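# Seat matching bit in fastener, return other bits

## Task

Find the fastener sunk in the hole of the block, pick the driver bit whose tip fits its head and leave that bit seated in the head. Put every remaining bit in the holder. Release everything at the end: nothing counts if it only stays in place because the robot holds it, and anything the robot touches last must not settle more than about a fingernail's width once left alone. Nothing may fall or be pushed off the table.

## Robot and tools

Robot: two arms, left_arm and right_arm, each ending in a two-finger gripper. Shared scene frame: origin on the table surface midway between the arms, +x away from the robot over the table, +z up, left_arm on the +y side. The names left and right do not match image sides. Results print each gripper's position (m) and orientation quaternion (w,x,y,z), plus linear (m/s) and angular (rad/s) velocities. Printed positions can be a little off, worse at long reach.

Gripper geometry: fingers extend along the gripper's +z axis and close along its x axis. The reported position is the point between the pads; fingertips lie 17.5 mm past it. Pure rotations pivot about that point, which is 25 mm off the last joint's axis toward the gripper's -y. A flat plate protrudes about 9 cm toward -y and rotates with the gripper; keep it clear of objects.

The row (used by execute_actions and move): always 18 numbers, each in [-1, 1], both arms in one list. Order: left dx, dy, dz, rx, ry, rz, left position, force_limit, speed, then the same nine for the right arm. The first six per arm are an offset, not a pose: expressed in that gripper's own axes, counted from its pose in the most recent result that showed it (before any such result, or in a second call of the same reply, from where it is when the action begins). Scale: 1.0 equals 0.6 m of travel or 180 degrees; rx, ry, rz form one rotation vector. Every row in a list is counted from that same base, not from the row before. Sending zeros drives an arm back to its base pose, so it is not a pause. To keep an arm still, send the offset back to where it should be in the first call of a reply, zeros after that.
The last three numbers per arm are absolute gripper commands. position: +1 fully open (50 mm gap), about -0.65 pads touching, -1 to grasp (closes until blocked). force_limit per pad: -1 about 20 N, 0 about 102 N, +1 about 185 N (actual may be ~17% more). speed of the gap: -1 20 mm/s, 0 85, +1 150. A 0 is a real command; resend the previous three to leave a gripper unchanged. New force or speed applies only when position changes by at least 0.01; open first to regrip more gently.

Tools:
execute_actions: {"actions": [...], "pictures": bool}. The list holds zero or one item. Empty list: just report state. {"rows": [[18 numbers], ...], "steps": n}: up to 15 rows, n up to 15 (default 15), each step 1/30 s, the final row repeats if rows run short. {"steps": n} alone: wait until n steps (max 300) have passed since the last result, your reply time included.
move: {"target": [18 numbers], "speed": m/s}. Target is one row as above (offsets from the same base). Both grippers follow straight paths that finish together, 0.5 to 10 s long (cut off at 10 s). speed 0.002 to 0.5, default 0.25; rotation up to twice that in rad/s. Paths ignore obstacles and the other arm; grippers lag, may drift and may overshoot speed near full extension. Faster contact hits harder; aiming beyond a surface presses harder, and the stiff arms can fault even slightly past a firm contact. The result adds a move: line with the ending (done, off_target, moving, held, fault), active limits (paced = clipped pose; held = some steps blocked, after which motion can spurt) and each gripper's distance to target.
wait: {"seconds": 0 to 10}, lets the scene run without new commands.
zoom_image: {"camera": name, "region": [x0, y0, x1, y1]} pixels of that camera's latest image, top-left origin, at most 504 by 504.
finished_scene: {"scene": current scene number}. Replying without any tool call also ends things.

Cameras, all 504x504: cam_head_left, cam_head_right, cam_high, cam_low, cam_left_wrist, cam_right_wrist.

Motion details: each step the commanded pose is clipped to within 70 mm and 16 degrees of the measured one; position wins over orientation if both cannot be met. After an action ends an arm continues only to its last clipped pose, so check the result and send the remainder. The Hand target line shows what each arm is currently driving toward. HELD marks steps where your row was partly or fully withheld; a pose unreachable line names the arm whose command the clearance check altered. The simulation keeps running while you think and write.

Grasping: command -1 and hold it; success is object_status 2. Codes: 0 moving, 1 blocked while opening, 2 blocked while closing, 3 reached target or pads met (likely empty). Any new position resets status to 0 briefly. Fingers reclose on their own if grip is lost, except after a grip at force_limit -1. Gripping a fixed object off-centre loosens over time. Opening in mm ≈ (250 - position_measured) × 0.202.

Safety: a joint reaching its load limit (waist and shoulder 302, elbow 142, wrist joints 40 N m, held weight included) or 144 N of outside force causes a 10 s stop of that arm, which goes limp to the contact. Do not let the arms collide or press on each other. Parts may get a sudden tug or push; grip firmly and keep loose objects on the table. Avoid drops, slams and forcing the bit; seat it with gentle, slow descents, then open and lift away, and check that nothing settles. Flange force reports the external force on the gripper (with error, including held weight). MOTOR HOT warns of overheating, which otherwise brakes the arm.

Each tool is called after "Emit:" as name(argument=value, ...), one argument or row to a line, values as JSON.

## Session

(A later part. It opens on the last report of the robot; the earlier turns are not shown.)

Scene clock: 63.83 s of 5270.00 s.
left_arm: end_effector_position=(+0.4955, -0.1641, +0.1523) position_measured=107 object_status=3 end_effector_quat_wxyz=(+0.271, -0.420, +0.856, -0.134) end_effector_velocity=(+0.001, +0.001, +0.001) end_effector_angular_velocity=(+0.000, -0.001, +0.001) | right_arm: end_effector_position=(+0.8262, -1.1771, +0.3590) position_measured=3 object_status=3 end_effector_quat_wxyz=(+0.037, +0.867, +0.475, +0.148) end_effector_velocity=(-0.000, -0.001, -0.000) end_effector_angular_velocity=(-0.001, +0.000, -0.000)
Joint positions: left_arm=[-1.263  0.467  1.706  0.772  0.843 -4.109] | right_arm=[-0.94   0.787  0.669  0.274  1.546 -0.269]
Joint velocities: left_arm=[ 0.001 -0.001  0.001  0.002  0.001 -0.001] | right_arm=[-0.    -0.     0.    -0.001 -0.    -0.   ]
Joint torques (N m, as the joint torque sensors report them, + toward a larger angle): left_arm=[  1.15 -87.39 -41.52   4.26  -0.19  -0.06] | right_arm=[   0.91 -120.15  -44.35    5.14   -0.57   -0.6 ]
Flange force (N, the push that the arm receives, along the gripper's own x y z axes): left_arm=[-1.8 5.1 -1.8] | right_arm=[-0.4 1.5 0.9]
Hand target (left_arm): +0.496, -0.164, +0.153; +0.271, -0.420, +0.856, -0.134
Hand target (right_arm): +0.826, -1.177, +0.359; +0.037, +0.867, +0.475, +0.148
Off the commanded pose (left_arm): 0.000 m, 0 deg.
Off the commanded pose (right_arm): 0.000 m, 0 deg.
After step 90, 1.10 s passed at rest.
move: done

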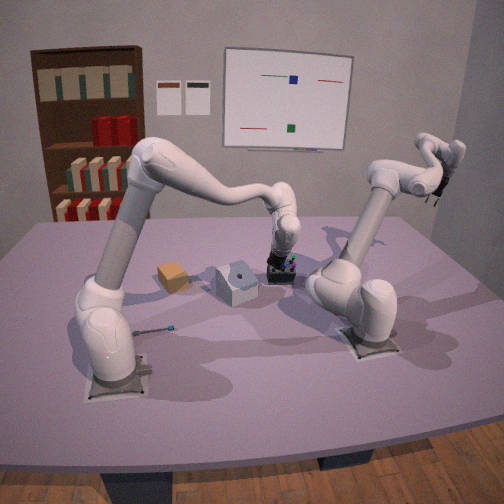

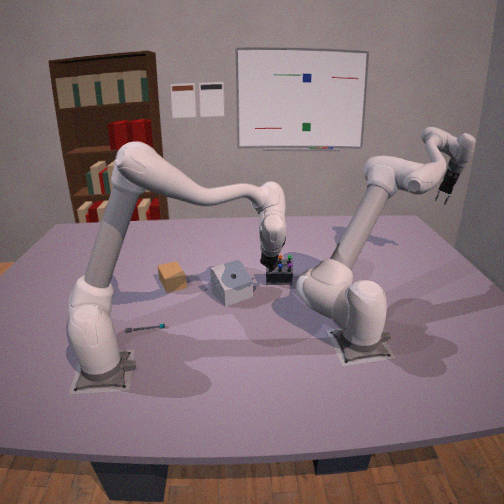

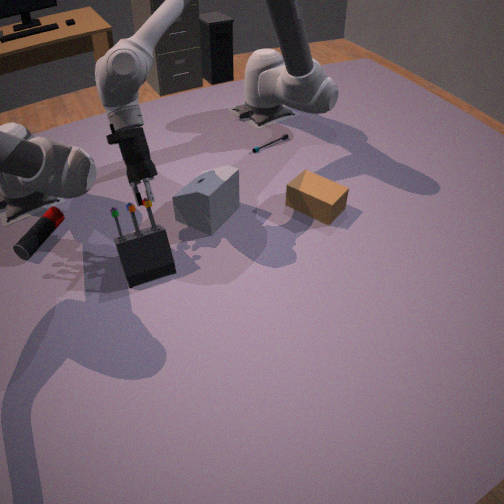

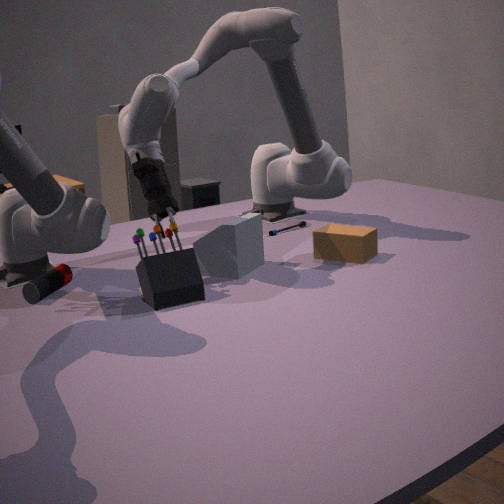

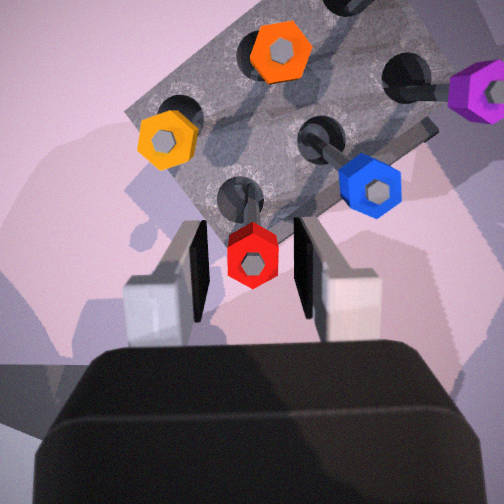

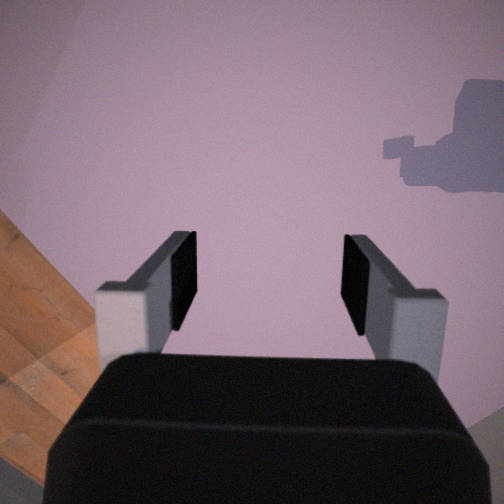

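Emit:
move(
  target=[0,0,0.005,0,0,0,0.3,-0.7,0,0,0,0,0,0,0,1,-1,0],
  speed=0.03,
)

Emit:
execute_actions(
  actions=[
    {"rows":[[0,0,0,0,0,0,-1,-0.7,0,0,0,0,0,0,0,1,-1,0]]},
  ],
  pictures=false,
)

Emit:
move(
  target=[-0.009,-0.012,-0.175,0,0,0,-1,-0.7,0,0,0,0,0,0,0,1,-1,0],
  speed=0.08,
)

Emit:
zoom_image(
  camera="cam_left_wrist",
  region=[200,150,300,250],
)

Scene clock: 68.43 s of 5270.00 s.
left_arm: end_effector_position=(+0.4973, -0.1642, +0.1500) position_measured=107 object_status=3 end_effector_quat_wxyz=(+0.271, -0.420, +0.856, -0.134) end_effector_velocity=(-0.000, -0.001, +0.002) end_effector_angular_velocity=(+0.000, -0.002, -0.004) | right_arm: end_effector_position=(+0.8262, -1.1771, +0.3590) position_measured=3 object_status=3 end_effector_quat_wxyz=(+0.037, +0.867, +0.475, +0.148) end_effector_velocity=(-0.002, -0.001, +0.000) end_effector_angular_velocity=(-0.001, +0.002, -0.002)
Joint positions: left_arm=[-1.261  0.47   1.706  0.774  0.84  -4.111] | right_arm=[-0.94   0.787  0.669  0.274  1.546 -0.269]
Joint velocities: left_arm=[-0.001 -0.    -0.002  0.002  0.001  0.002] | right_arm=[-0.002 -0.     0.    -0.002  0.     0.   ]
Joint torques (N m, as the joint torque sensors report them, + toward a larger angle): left_arm=[  1.76 -86.77 -40.05   3.74  -0.31  -0.01] | right_arm=[   1.21 -120.97  -44.18    5.33   -0.46   -0.72]
Flange force (N, the push that the arm receives, along the gripper's own x y z axes): left_arm=[1.5 3.5 -1.9] | right_arm=[-2.4 3.9 0.4]
Hand target (left_arm): +0.497, -0.164, +0.150; +0.271, -0.420, +0.856, -0.134
Hand target (right_arm): +0.826, -1.177, +0.359; +0.037, +0.867, +0.475, +0.148
Off the commanded pose (left_arm): 0.000 m, 0 deg.
Off the commanded pose (right_arm): 0.000 m, 0 deg.
After step 90, 0.90 s passed at rest.
move: done

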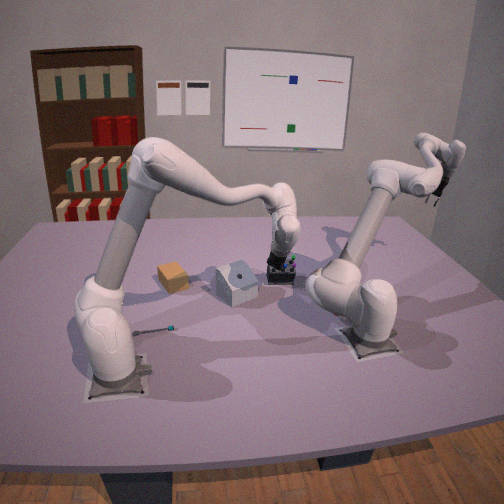

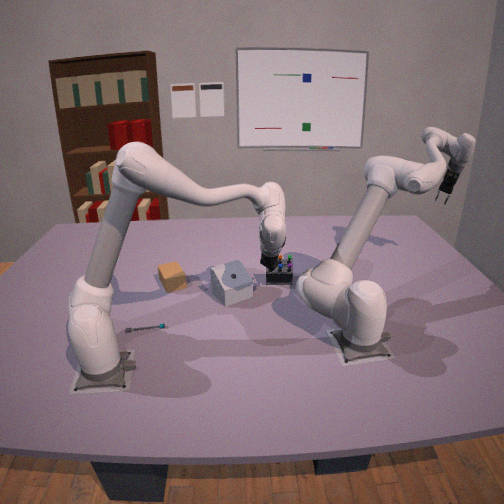

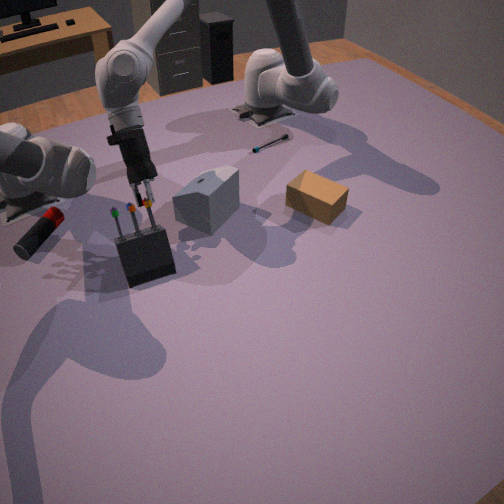

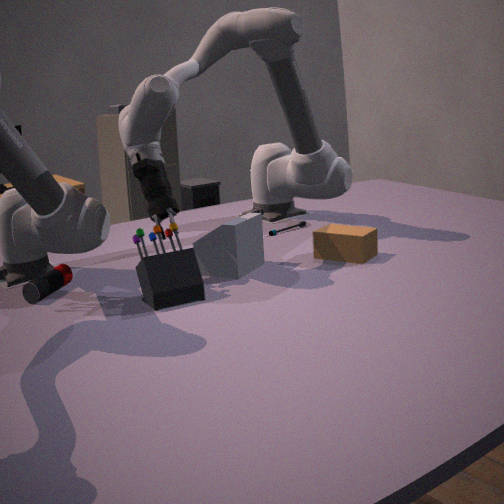

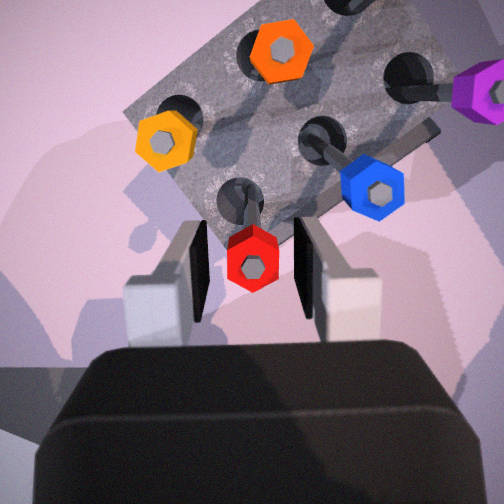

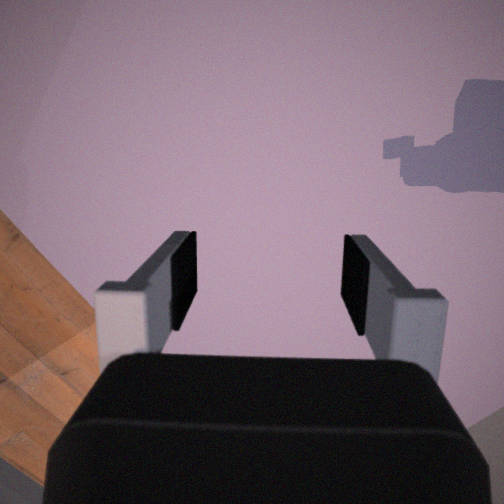

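Scene clock: 68.93 s of 5270.00 s.
left_arm: end_effector_position=(+0.4973, -0.1642, +0.1500) position_measured=174 object_status=2 end_effector_quat_wxyz=(+0.271, -0.420, +0.856, -0.134) end_effector_velocity=(+0.000, +0.000, -0.000) end_effector_angular_velocity=(+0.001, -0.000, +0.001) | right_arm: end_effector_position=(+0.8262, -1.1771, +0.3590) position_measured=3 object_status=3 end_effector_quat_wxyz=(+0.037, +0.867, +0.475, +0.148) end_effector_velocity=(-0.001, -0.002, -0.001) end_effector_angular_velocity=(-0.000, +0.001, -0.002)
Joint positions: left_arm=[-1.261  0.47   1.706  0.774  0.84  -4.111] | right_arm=[-0.94   0.787  0.669  0.274  1.546 -0.269]
Joint velocities: left_arm=[ 0.  0.  0.  0.  0. -0.] | right_arm=[-0.002  0.     0.    -0.001 -0.     0.   ]
Joint torques (N m, as the joint torque sensors report them, + toward a larger angle): left_arm=[ -0.53 -86.25 -40.03   3.49   0.01  -0.01] | right_arm=[  -2.66 -122.24  -44.82    5.38   -0.64   -0.32]
Flange force (N, the push that the arm receives, along the gripper's own x y z axes): left_arm=[-2.0 3.3 0.4] | right_arm=[0.9 5.1 2.4]
Hand target (left_arm): +0.497, -0.164, +0.150; +0.271, -0.420, +0.856, -0.134
Hand target (right_arm): +0.826, -1.177, +0.359; +0.037, +0.867, +0.475, +0.148
Off the commanded pose (left_arm): 0.000 m, 0 deg.
Off the commanded pose (right_arm): 0.000 m, 0 deg.
Steps of this call (steps 1 to 15: all 15 steps of this action). Readings (end_effector_position | what the end effector reports):
1: left_arm (+0.4973, -0.1642, +0.1500) | right_arm (+0.8262, -1.1771, +0.3590) | left_arm position_measured=118 object_status=0 | right_arm position_measured=3 object_status=3
2: left_arm (+0.4973, -0.1642, +0.1500) | right_arm (+0.8262, -1.1771, +0.3590) | left_arm position_measured=132 object_status=0 | right_arm position_measured=3 object_status=3
4: left_arm (+0.4973, -0.1642, +0.1500) | right_arm (+0.8262, -1.1771, +0.3590) | left_arm position_measured=160 object_status=0 | right_arm position_measured=3 object_status=3
8: left_arm (+0.4973, -0.1642, +0.1500) | right_arm (+0.8262, -1.1771, +0.3590) | left_arm position_measured=174 object_status=0 | right_arm position_measured=3 object_status=3
15: the state above

Scene clock: 70.77 s of 5270.00 s.
left_arm: end_effector_position=(+0.4441, -0.1640, +0.2410) position_measured=174 object_status=2 end_effector_quat_wxyz=(+0.271, -0.420, +0.856, -0.134) end_effector_velocity=(-0.001, -0.000, -0.001) end_effector_angular_velocity=(+0.000, +0.002, +0.000) | right_arm: end_effector_position=(+0.8262, -1.1771, +0.3590) position_measured=3 object_status=3 end_effector_quat_wxyz=(+0.037, +0.867, +0.475, +0.148) end_effector_velocity=(-0.001, -0.001, +0.000) end_effector_angular_velocity=(-0.001, +0.000, -0.001)
Joint positions: left_arm=[-1.328  0.361  1.682  0.703  0.977 -4.051] | right_arm=[-0.94   0.787  0.669  0.274  1.546 -0.269]
Joint velocities: left_arm=[-0.     0.001 -0.    -0.002  0.     0.   ] | right_arm=[-0.001 -0.    -0.    -0.    -0.     0.   ]
Joint torques (N m, as the joint torque sensors report them, + toward a larger angle): left_arm=[  3.6  -79.41 -43.04   4.49  -0.45  -0.11] | right_arm=[   0.38 -120.96  -44.7     5.29   -0.62   -0.35]
Flange force (N, the push that the arm receives, along the gripper's own x y z axes): left_arm=[2.7 4.8 -2.9] | right_arm=[-1.3 1.7 1.3]
Hand target (left_arm): +0.444, -0.164, +0.241; +0.271, -0.420, +0.856, -0.134
Hand target (right_arm): +0.826, -1.177, +0.359; +0.037, +0.867, +0.475, +0.148
Off the commanded pose (left_arm): 0.000 m, 0 deg.
Off the commanded pose (right_arm): 0.000 m, 0 deg.
move: done

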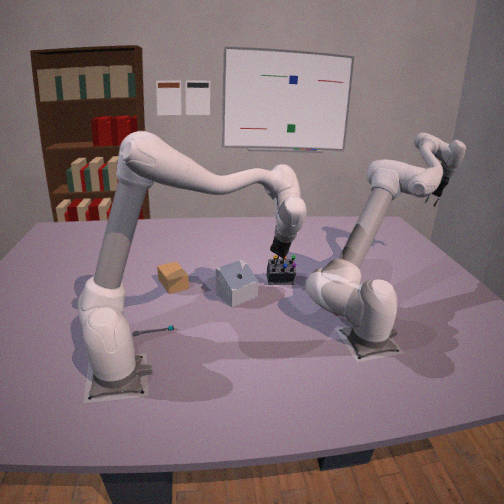

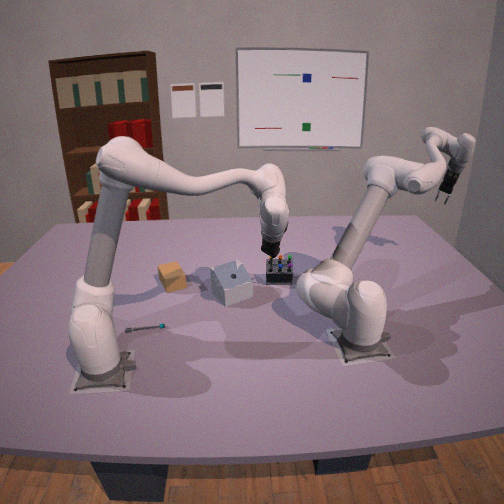

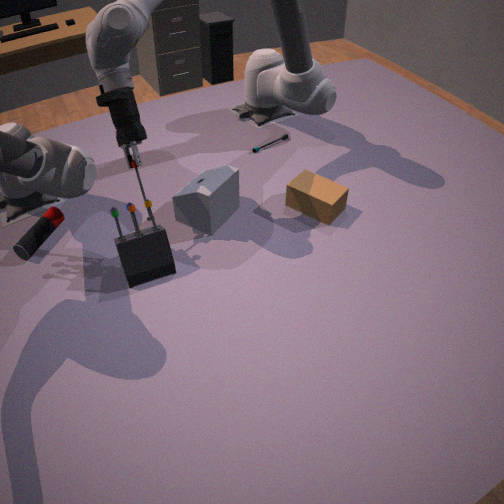

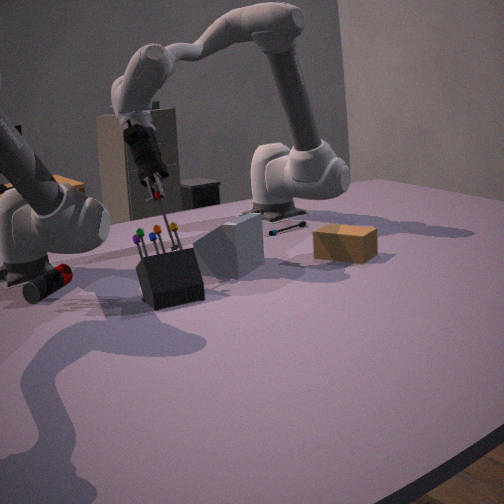

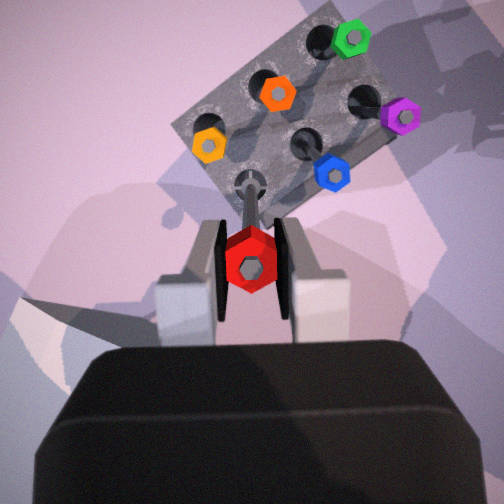

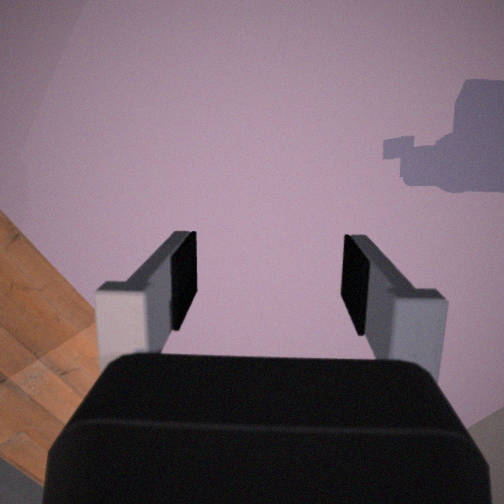

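Region (200, 150, 300, 250) of cam_left_wrist's 504x504 image, scaled by 5.040, with more detail than that image has.

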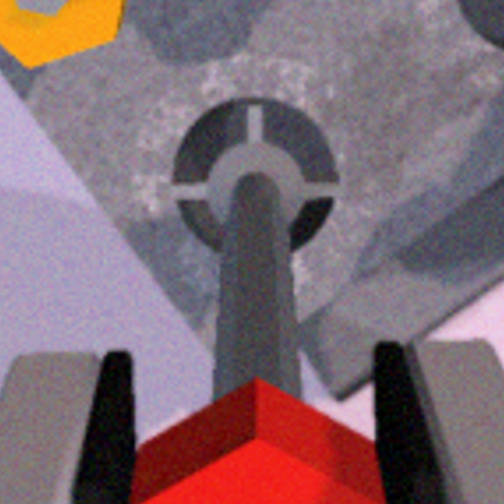

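Emit:
move(
  target=[0,0,-0.067,0,0,0,-1,-0.7,0,0,0,0,0,0,0,1,-1,0],
  speed=0.1,
)

Emit:
move(
  target=[-0.138,0.178,-0.057,-0.0945,-0.032,0.0446,-1,-0.7,0,0,0,0,0,0,0,1,-1,0],
  speed=0.12,
)

Emit:
move(
  target=[0,0,0.045,0,0,0,-1,-0.7,0,0,0,0,0,0,0,1,-1,0],
  speed=0.06,
)

Emit:
zoom_image(
  camera="cam_left_wrist",
  region=[200,130,300,230],
)

Scene clock: 77.83 s of 5270.00 s.
left_arm: end_effector_position=(+0.4209, -0.1639, +0.2739) position_measured=174 object_status=2 end_effector_quat_wxyz=(+0.271, -0.420, +0.856, -0.134) end_effector_velocity=(-0.000, -0.000, +0.000) end_effector_angular_velocity=(+0.001, -0.001, -0.001) | right_arm: end_effector_position=(+0.8262, -1.1771, +0.3590) position_measured=3 object_status=3 end_effector_quat_wxyz=(+0.037, +0.867, +0.475, +0.148) end_effector_velocity=(-0.000, -0.000, -0.000) end_effector_angular_velocity=(+0.001, -0.001, -0.000)
Joint positions: left_arm=[-1.358  0.325  1.668  0.683  1.032 -4.038] | right_arm=[-0.94   0.787  0.669  0.274  1.546 -0.269]
Joint velocities: left_arm=[-0.001  0.    -0.001  0.001  0.001  0.   ] | right_arm=[-0.     0.    -0.     0.001 -0.    -0.   ]
Joint torques (N m, as the joint torque sensors report them, + toward a larger angle): left_arm=[  0.11 -79.11 -43.86   4.8   -0.39  -0.1 ] | right_arm=[  -0.15 -121.12  -44.35    5.37   -0.48   -0.7 ]
Flange force (N, the push that the arm receives, along the gripper's own x y z axes): left_arm=[1.7 1.0 2.6] | right_arm=[-0.1 4.1 1.1]
Hand target (left_arm): +0.421, -0.164, +0.274; +0.271, -0.420, +0.856, -0.134
Hand target (right_arm): +0.826, -1.177, +0.359; +0.037, +0.867, +0.475, +0.148
Off the commanded pose (left_arm): 0.000 m, 0 deg.
Off the commanded pose (right_arm): 0.000 m, 0 deg.
After step 90, 3.33 s passed at rest.
move: done

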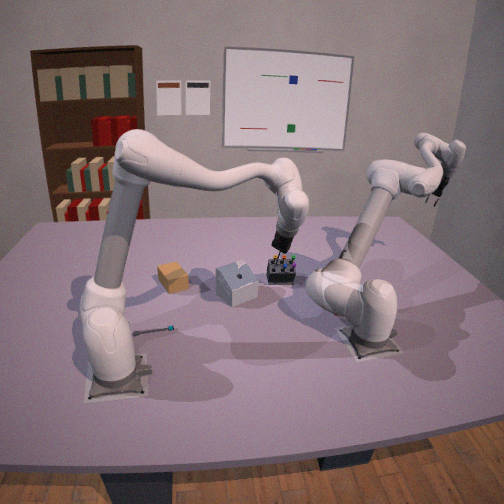

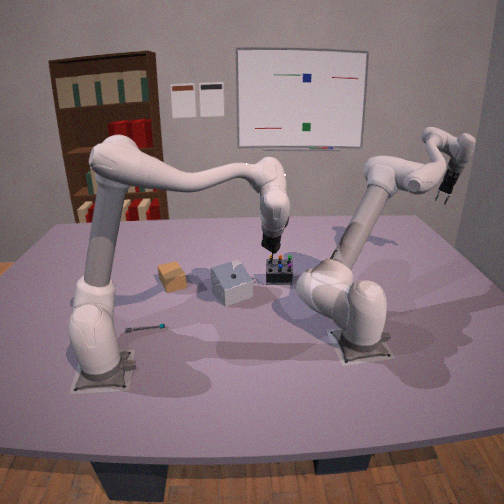

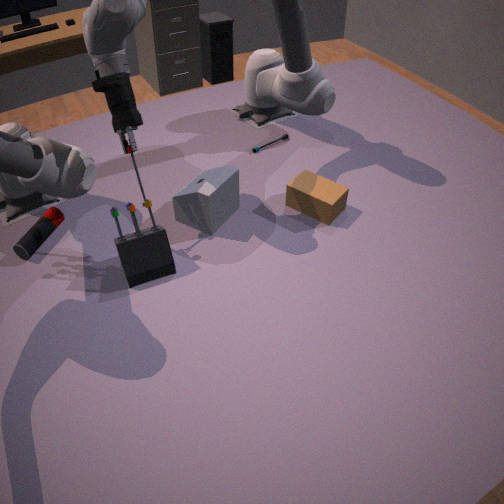

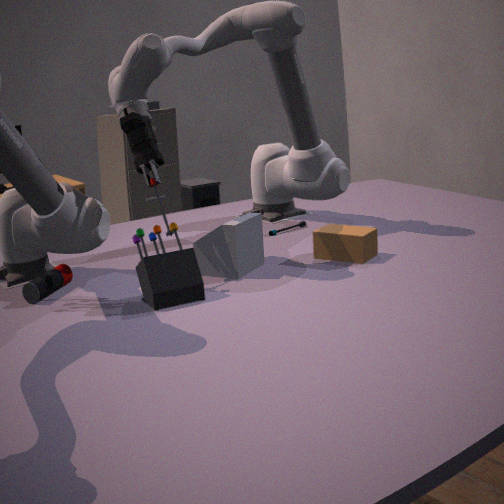

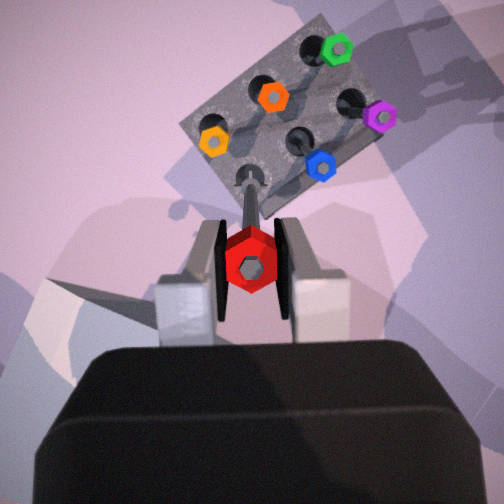

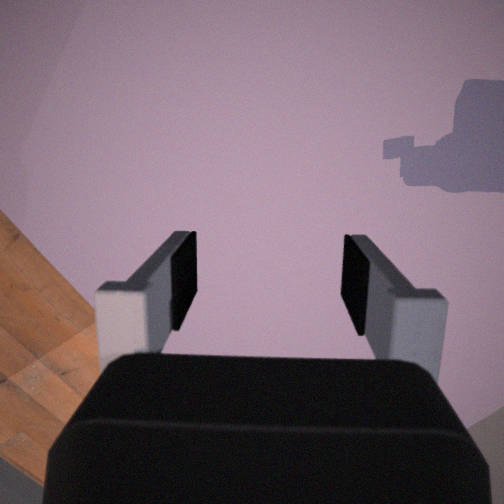

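Scene clock: 79.57 s of 5270.00 s.
left_arm: end_effector_position=(+0.3739, -0.0329, +0.2821) position_measured=174 object_status=2 end_effector_quat_wxyz=(+0.257, -0.401, +0.879, +0.034) end_effector_velocity=(+0.000, -0.000, -0.000) end_effector_angular_velocity=(-0.001, +0.000, +0.001) | right_arm: end_effector_position=(+0.8262, -1.1771, +0.3590) position_measured=3 object_status=3 end_effector_quat_wxyz=(+0.037, +0.867, +0.475, +0.148) end_effector_velocity=(-0.000, -0.000, +0.000) end_effector_angular_velocity=(-0.001, +0.001, -0.001)
Joint positions: left_arm=[-1.336  0.233  1.731  0.531  1.328 -3.804] | right_arm=[-0.94   0.787  0.669  0.274  1.546 -0.269]
Joint velocities: left_arm=[ 0.     0.     0.    -0.    -0.    -0.001] | right_arm=[-0.    -0.     0.    -0.001  0.     0.   ]
Joint torques (N m, as the joint torque sensors report them, + toward a larger angle): left_arm=[ -0.02 -65.57 -43.1    4.75   0.37   0.11] | right_arm=[   0.54 -122.08  -43.81    5.18   -0.47   -0.58]
Flange force (N, the push that the arm receives, along the gripper's own x y z axes): left_arm=[-0.3 3.9 2.4] | right_arm=[-1.7 8.5 0.1]
Hand target (left_arm): +0.374, -0.033, +0.282; +0.257, -0.401, +0.879, +0.034
Hand target (right_arm): +0.826, -1.177, +0.359; +0.037, +0.867, +0.475, +0.148
Off the commanded pose (left_arm): 0.000 m, 0 deg.
Off the commanded pose (right_arm): 0.000 m, 0 deg.
move: done

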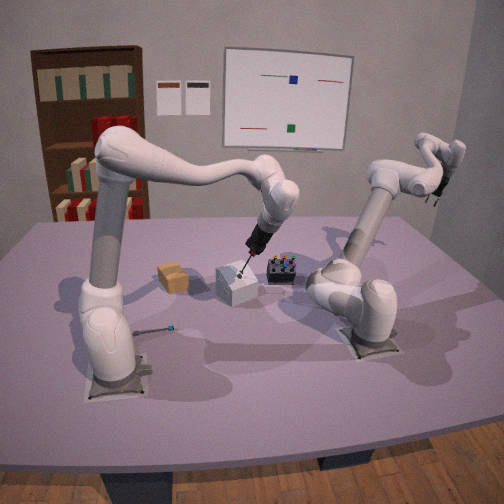

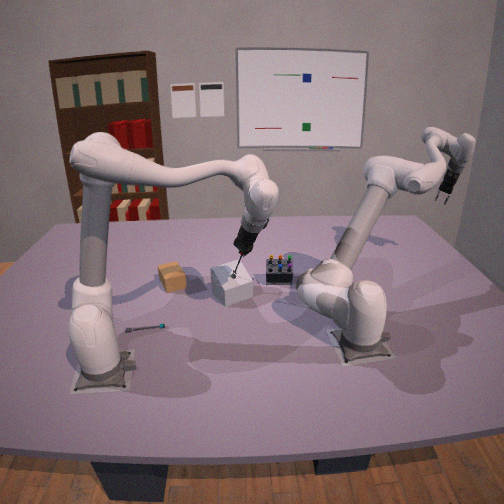

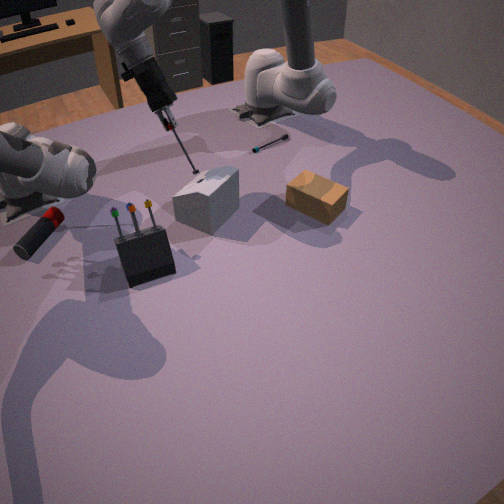

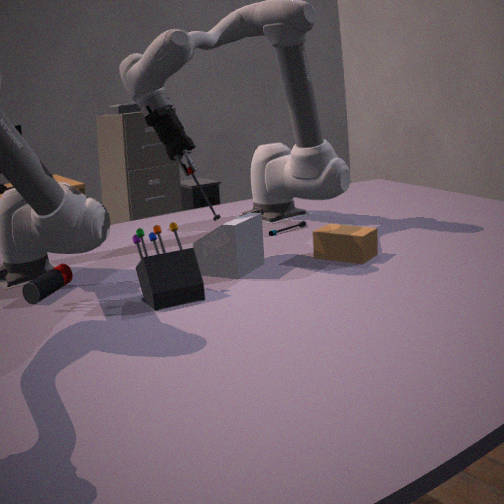

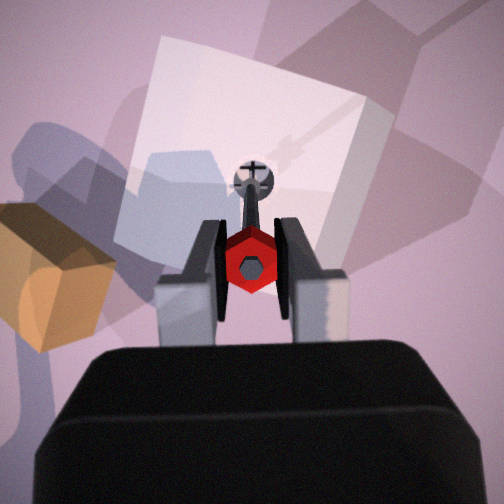

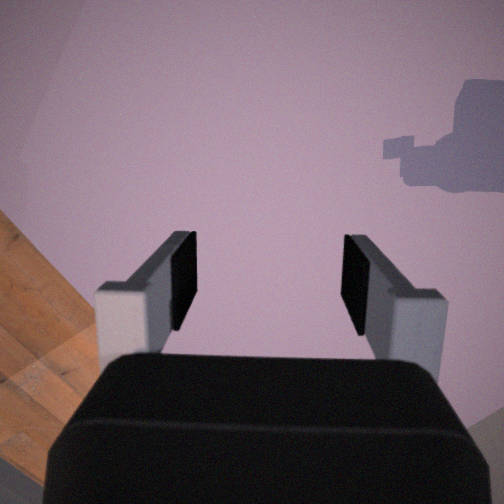

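Scene clock: 80.27 s of 5270.00 s.
left_arm: end_effector_position=(+0.3853, -0.0257, +0.2587) position_measured=174 object_status=2 end_effector_quat_wxyz=(+0.257, -0.401, +0.879, +0.034) end_effector_velocity=(-0.000, -0.001, +0.001) end_effector_angular_velocity=(-0.002, -0.000, +0.000) | right_arm: end_effector_position=(+0.8262, -1.1771, +0.3590) position_measured=3 object_status=3 end_effector_quat_wxyz=(+0.037, +0.867, +0.475, +0.148) end_effector_velocity=(+0.001, +0.001, +0.001) end_effector_angular_velocity=(-0.001, +0.000, +0.002)
Joint positions: left_arm=[-1.316  0.246  1.76   0.54   1.282 -3.809] | right_arm=[-0.94   0.787  0.669  0.274  1.546 -0.269]
Joint velocities: left_arm=[-0.    -0.    -0.001 -0.001 -0.001 -0.001] | right_arm=[ 0.002 -0.    -0.001 -0.001  0.     0.   ]
Joint torques (N m, as the joint torque sensors report them, + toward a larger angle): left_arm=[  0.88 -65.96 -41.96   5.15   0.1   -0.21] | right_arm=[  -0.81 -119.67  -44.44    5.26   -0.52   -0.41]
Flange force (N, the push that the arm receives, along the gripper's own x y z axes): left_arm=[-0.8 4.0 -0.7] | right_arm=[1.9 -0.3 1.1]
Hand target (left_arm): +0.385, -0.026, +0.259; +0.257, -0.401, +0.879, +0.034
Hand target (right_arm): +0.826, -1.177, +0.359; +0.037, +0.867, +0.475, +0.148
Off the commanded pose (left_arm): 0.000 m, 0 deg.
Off the commanded pose (right_arm): 0.000 m, 0 deg.
move: done

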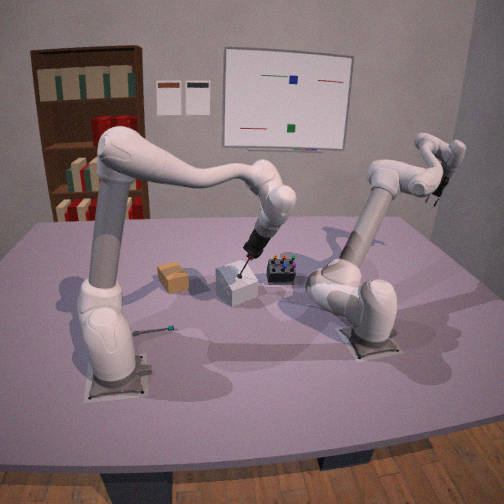

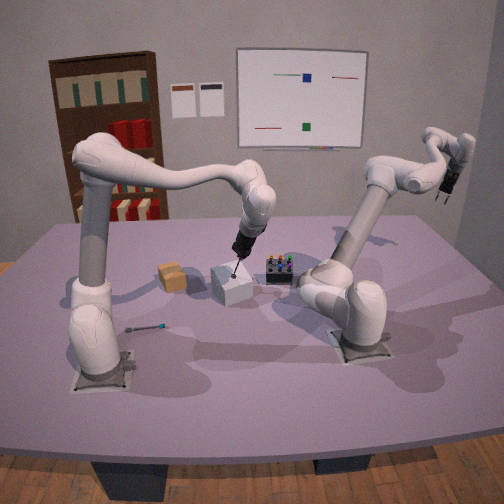

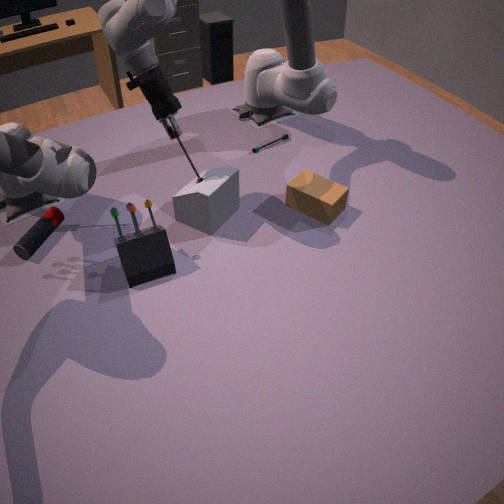

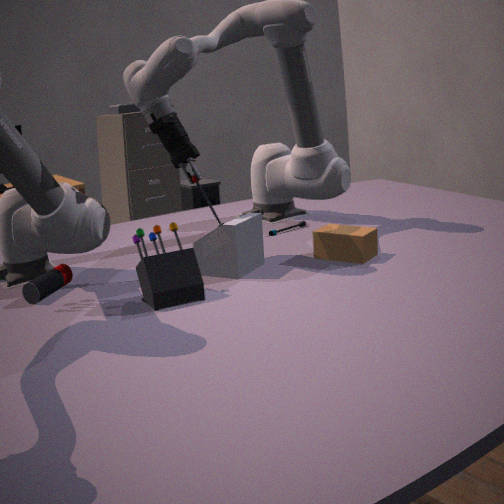

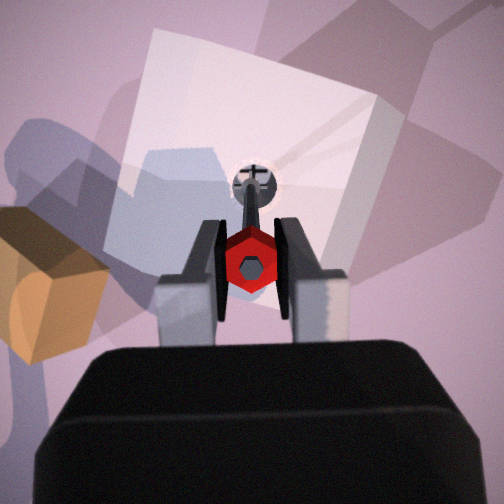

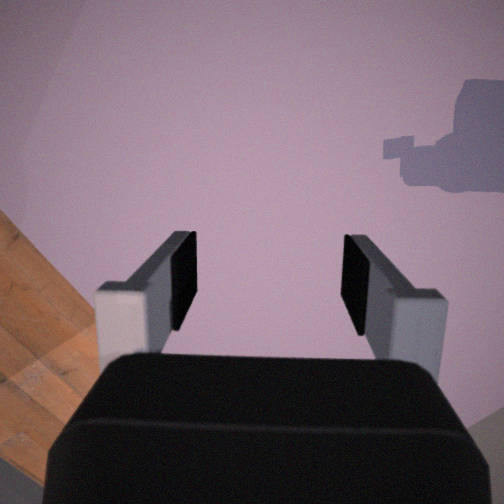

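Region (200, 130, 300, 230) of cam_left_wrist's 504x504 image, scaled by 5.040, with more detail than that image has.

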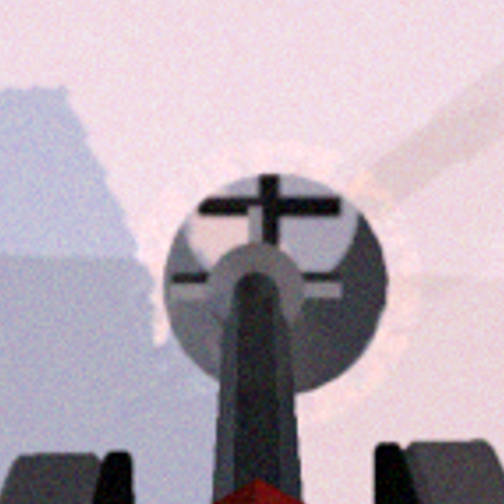

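Emit:
move(
  target=[0.0036,0.001,0,0,0,0,-1,-0.7,0,0,0,0,0,0,0,1,-1,0],
  speed=0.02,
)

Emit:
move(
  target=[0,0,0.085,0,0,0,-1,-0.7,0,0,0,0,0,0,0,1,-1,0],
  speed=0.04,
)

Emit:
zoom_image(
  camera="cam_left_wrist",
  region=[210,155,290,235],
)

Scene clock: 84.13 s of 5270.00 s.
left_arm: end_effector_position=(+0.3837, -0.0268, +0.2576) position_measured=174 object_status=2 end_effector_quat_wxyz=(+0.257, -0.401, +0.879, +0.034) end_effector_velocity=(-0.000, +0.001, -0.001) end_effector_angular_velocity=(+0.000, +0.002, +0.002) | right_arm: end_effector_position=(+0.8262, -1.1771, +0.3590) position_measured=3 object_status=3 end_effector_quat_wxyz=(+0.037, +0.867, +0.475, +0.148) end_effector_velocity=(-0.001, -0.001, -0.001) end_effector_angular_velocity=(+0.001, +0.000, -0.002)
Joint positions: left_arm=[-1.319  0.247  1.761  0.54   1.282 -3.813] | right_arm=[-0.94   0.787  0.669  0.274  1.546 -0.269]
Joint velocities: left_arm=[ 0.001 -0.     0.001 -0.002  0.    -0.001] | right_arm=[-0.002  0.001 -0.     0.     0.    -0.   ]
Joint torques (N m, as the joint torque sensors report them, + toward a larger angle): left_arm=[ -0.7  -66.45 -42.14   4.73   0.     0.12] | right_arm=[  -1.65 -121.5   -44.48    5.     -0.66   -0.85]
Flange force (N, the push that the arm receives, along the gripper's own x y z axes): left_arm=[-1.4 3.1 1.6] | right_arm=[0.6 5.2 1.4]
Hand target (left_arm): +0.384, -0.027, +0.258; +0.257, -0.401, +0.879, +0.034
Hand target (right_arm): +0.826, -1.177, +0.359; +0.037, +0.867, +0.475, +0.148
Off the commanded pose (left_arm): 0.000 m, 0 deg.
Off the commanded pose (right_arm): 0.000 m, 0 deg.
After step 90, 0.17 s passed at rest.
move: done

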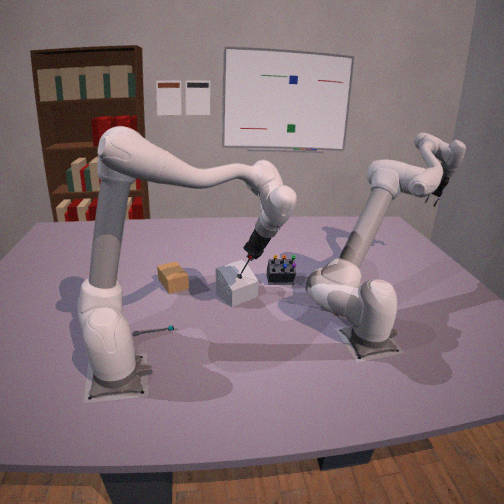

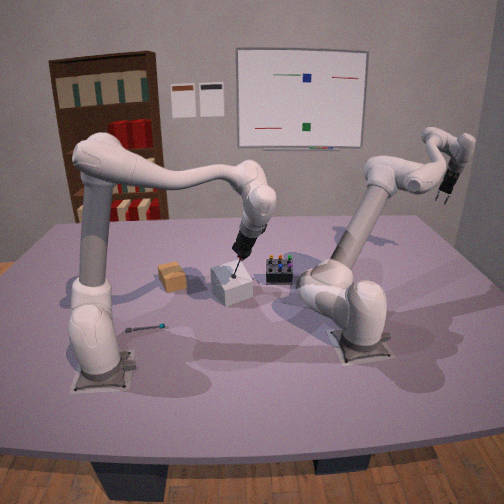

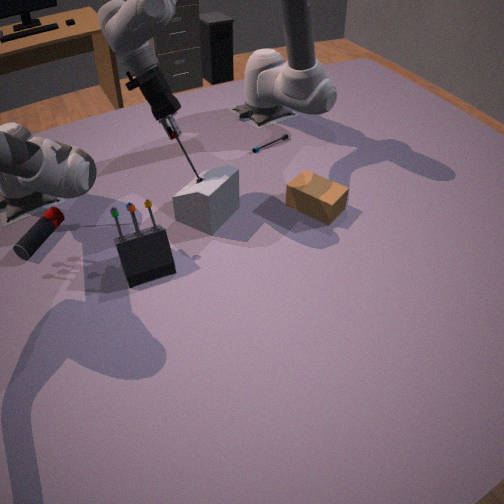

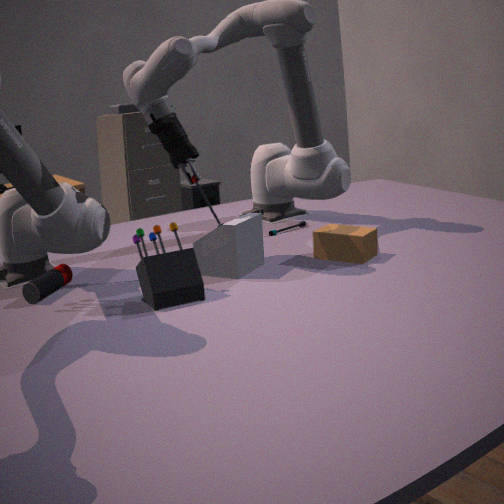

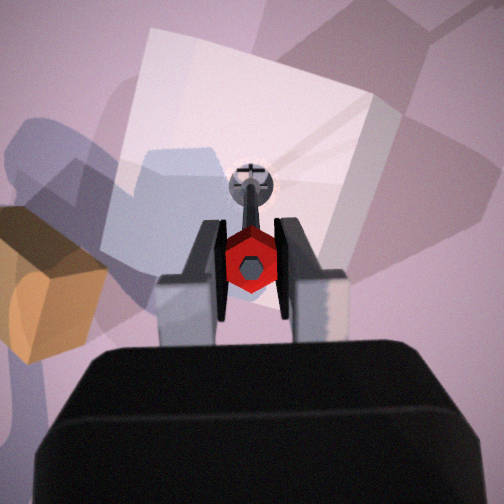

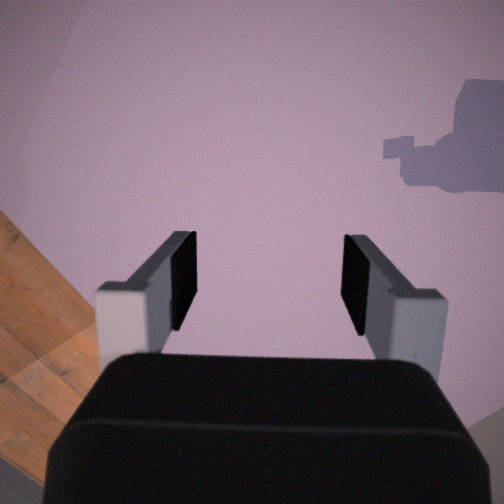

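Scene clock: 85.63 s of 5270.00 s.
left_arm: end_effector_position=(+0.4054, -0.0133, +0.2135) position_measured=174 object_status=2 end_effector_quat_wxyz=(+0.257, -0.401, +0.879, +0.034) end_effector_velocity=(+0.001, +0.001, +0.000) end_effector_angular_velocity=(+0.000, -0.001, +0.002) | right_arm: end_effector_position=(+0.8262, -1.1771, +0.3590) position_measured=3 object_status=3 end_effector_quat_wxyz=(+0.037, +0.867, +0.475, +0.148) end_effector_velocity=(+0.001, -0.000, -0.000) end_effector_angular_velocity=(-0.001, -0.000, +0.001)
Joint positions: left_arm=[-1.281  0.277  1.81   0.562  1.196 -3.826] | right_arm=[-0.94   0.787  0.669  0.274  1.546 -0.269]
Joint velocities: left_arm=[ 0.001  0.    -0.     0.001  0.001 -0.001] | right_arm=[ 0.     0.001 -0.001 -0.001 -0.001 -0.   ]
Joint torques (N m, as the joint torque sensors report them, + toward a larger angle): left_arm=[  1.88 -69.47 -41.1    4.74   0.53  -0.4 ] | right_arm=[  -1.26 -121.87  -44.58    5.37   -0.73   -0.79]
Flange force (N, the push that the arm receives, along the gripper's own x y z axes): left_arm=[1.6 3.4 0.8] | right_arm=[0.6 5.9 1.5]
Hand target (left_arm): +0.405, -0.013, +0.214; +0.257, -0.401, +0.879, +0.034
Hand target (right_arm): +0.826, -1.177, +0.359; +0.037, +0.867, +0.475, +0.148
Off the commanded pose (left_arm): 0.000 m, 0 deg.
Off the commanded pose (right_arm): 0.000 m, 0 deg.
move: done

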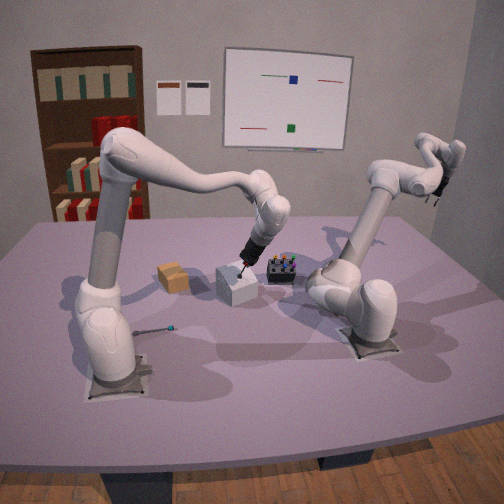

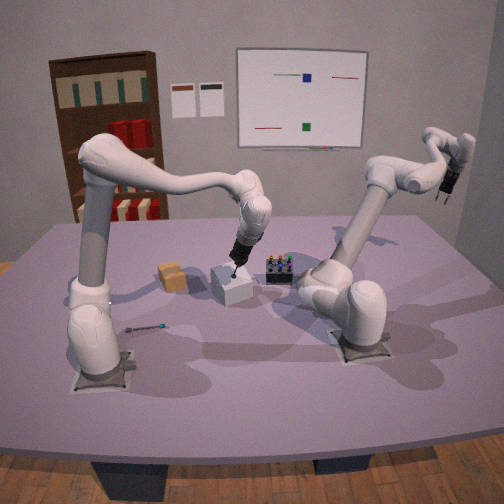

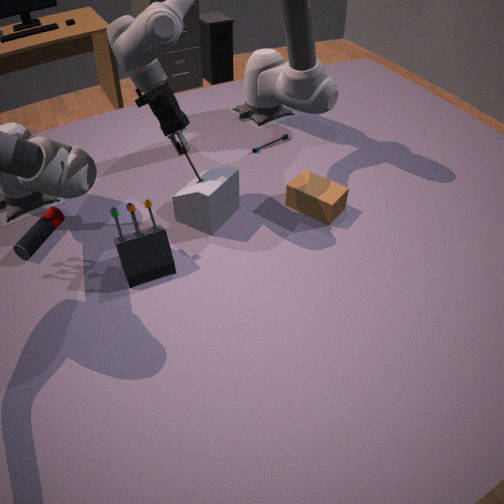

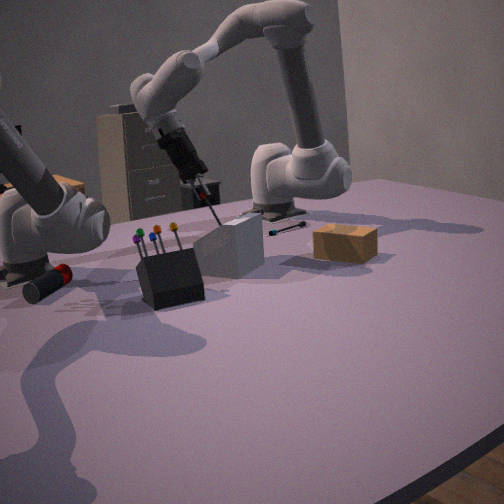

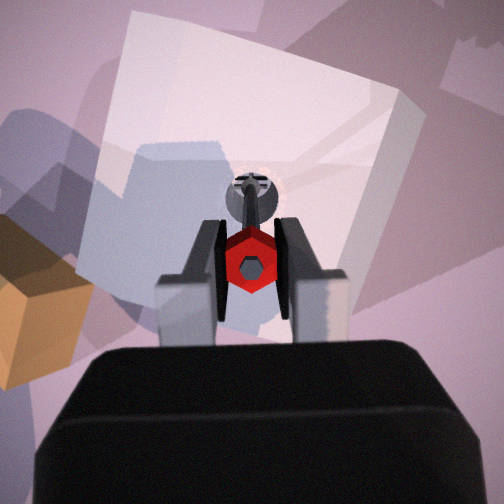

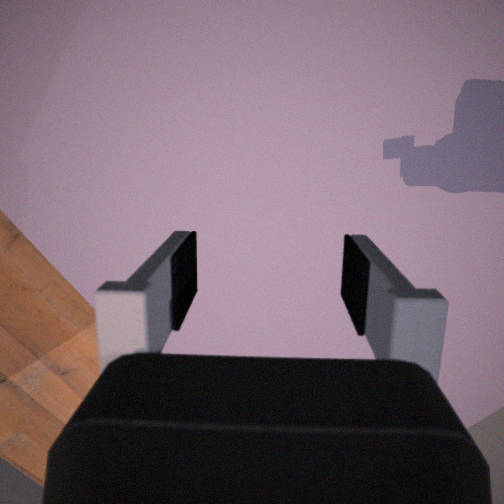

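Region (210, 155, 290, 235) of cam_left_wrist's 504x504 image, scaled by 6.300, with more detail than that image has.

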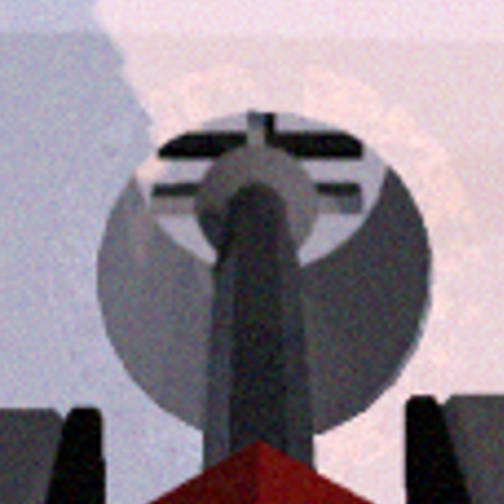

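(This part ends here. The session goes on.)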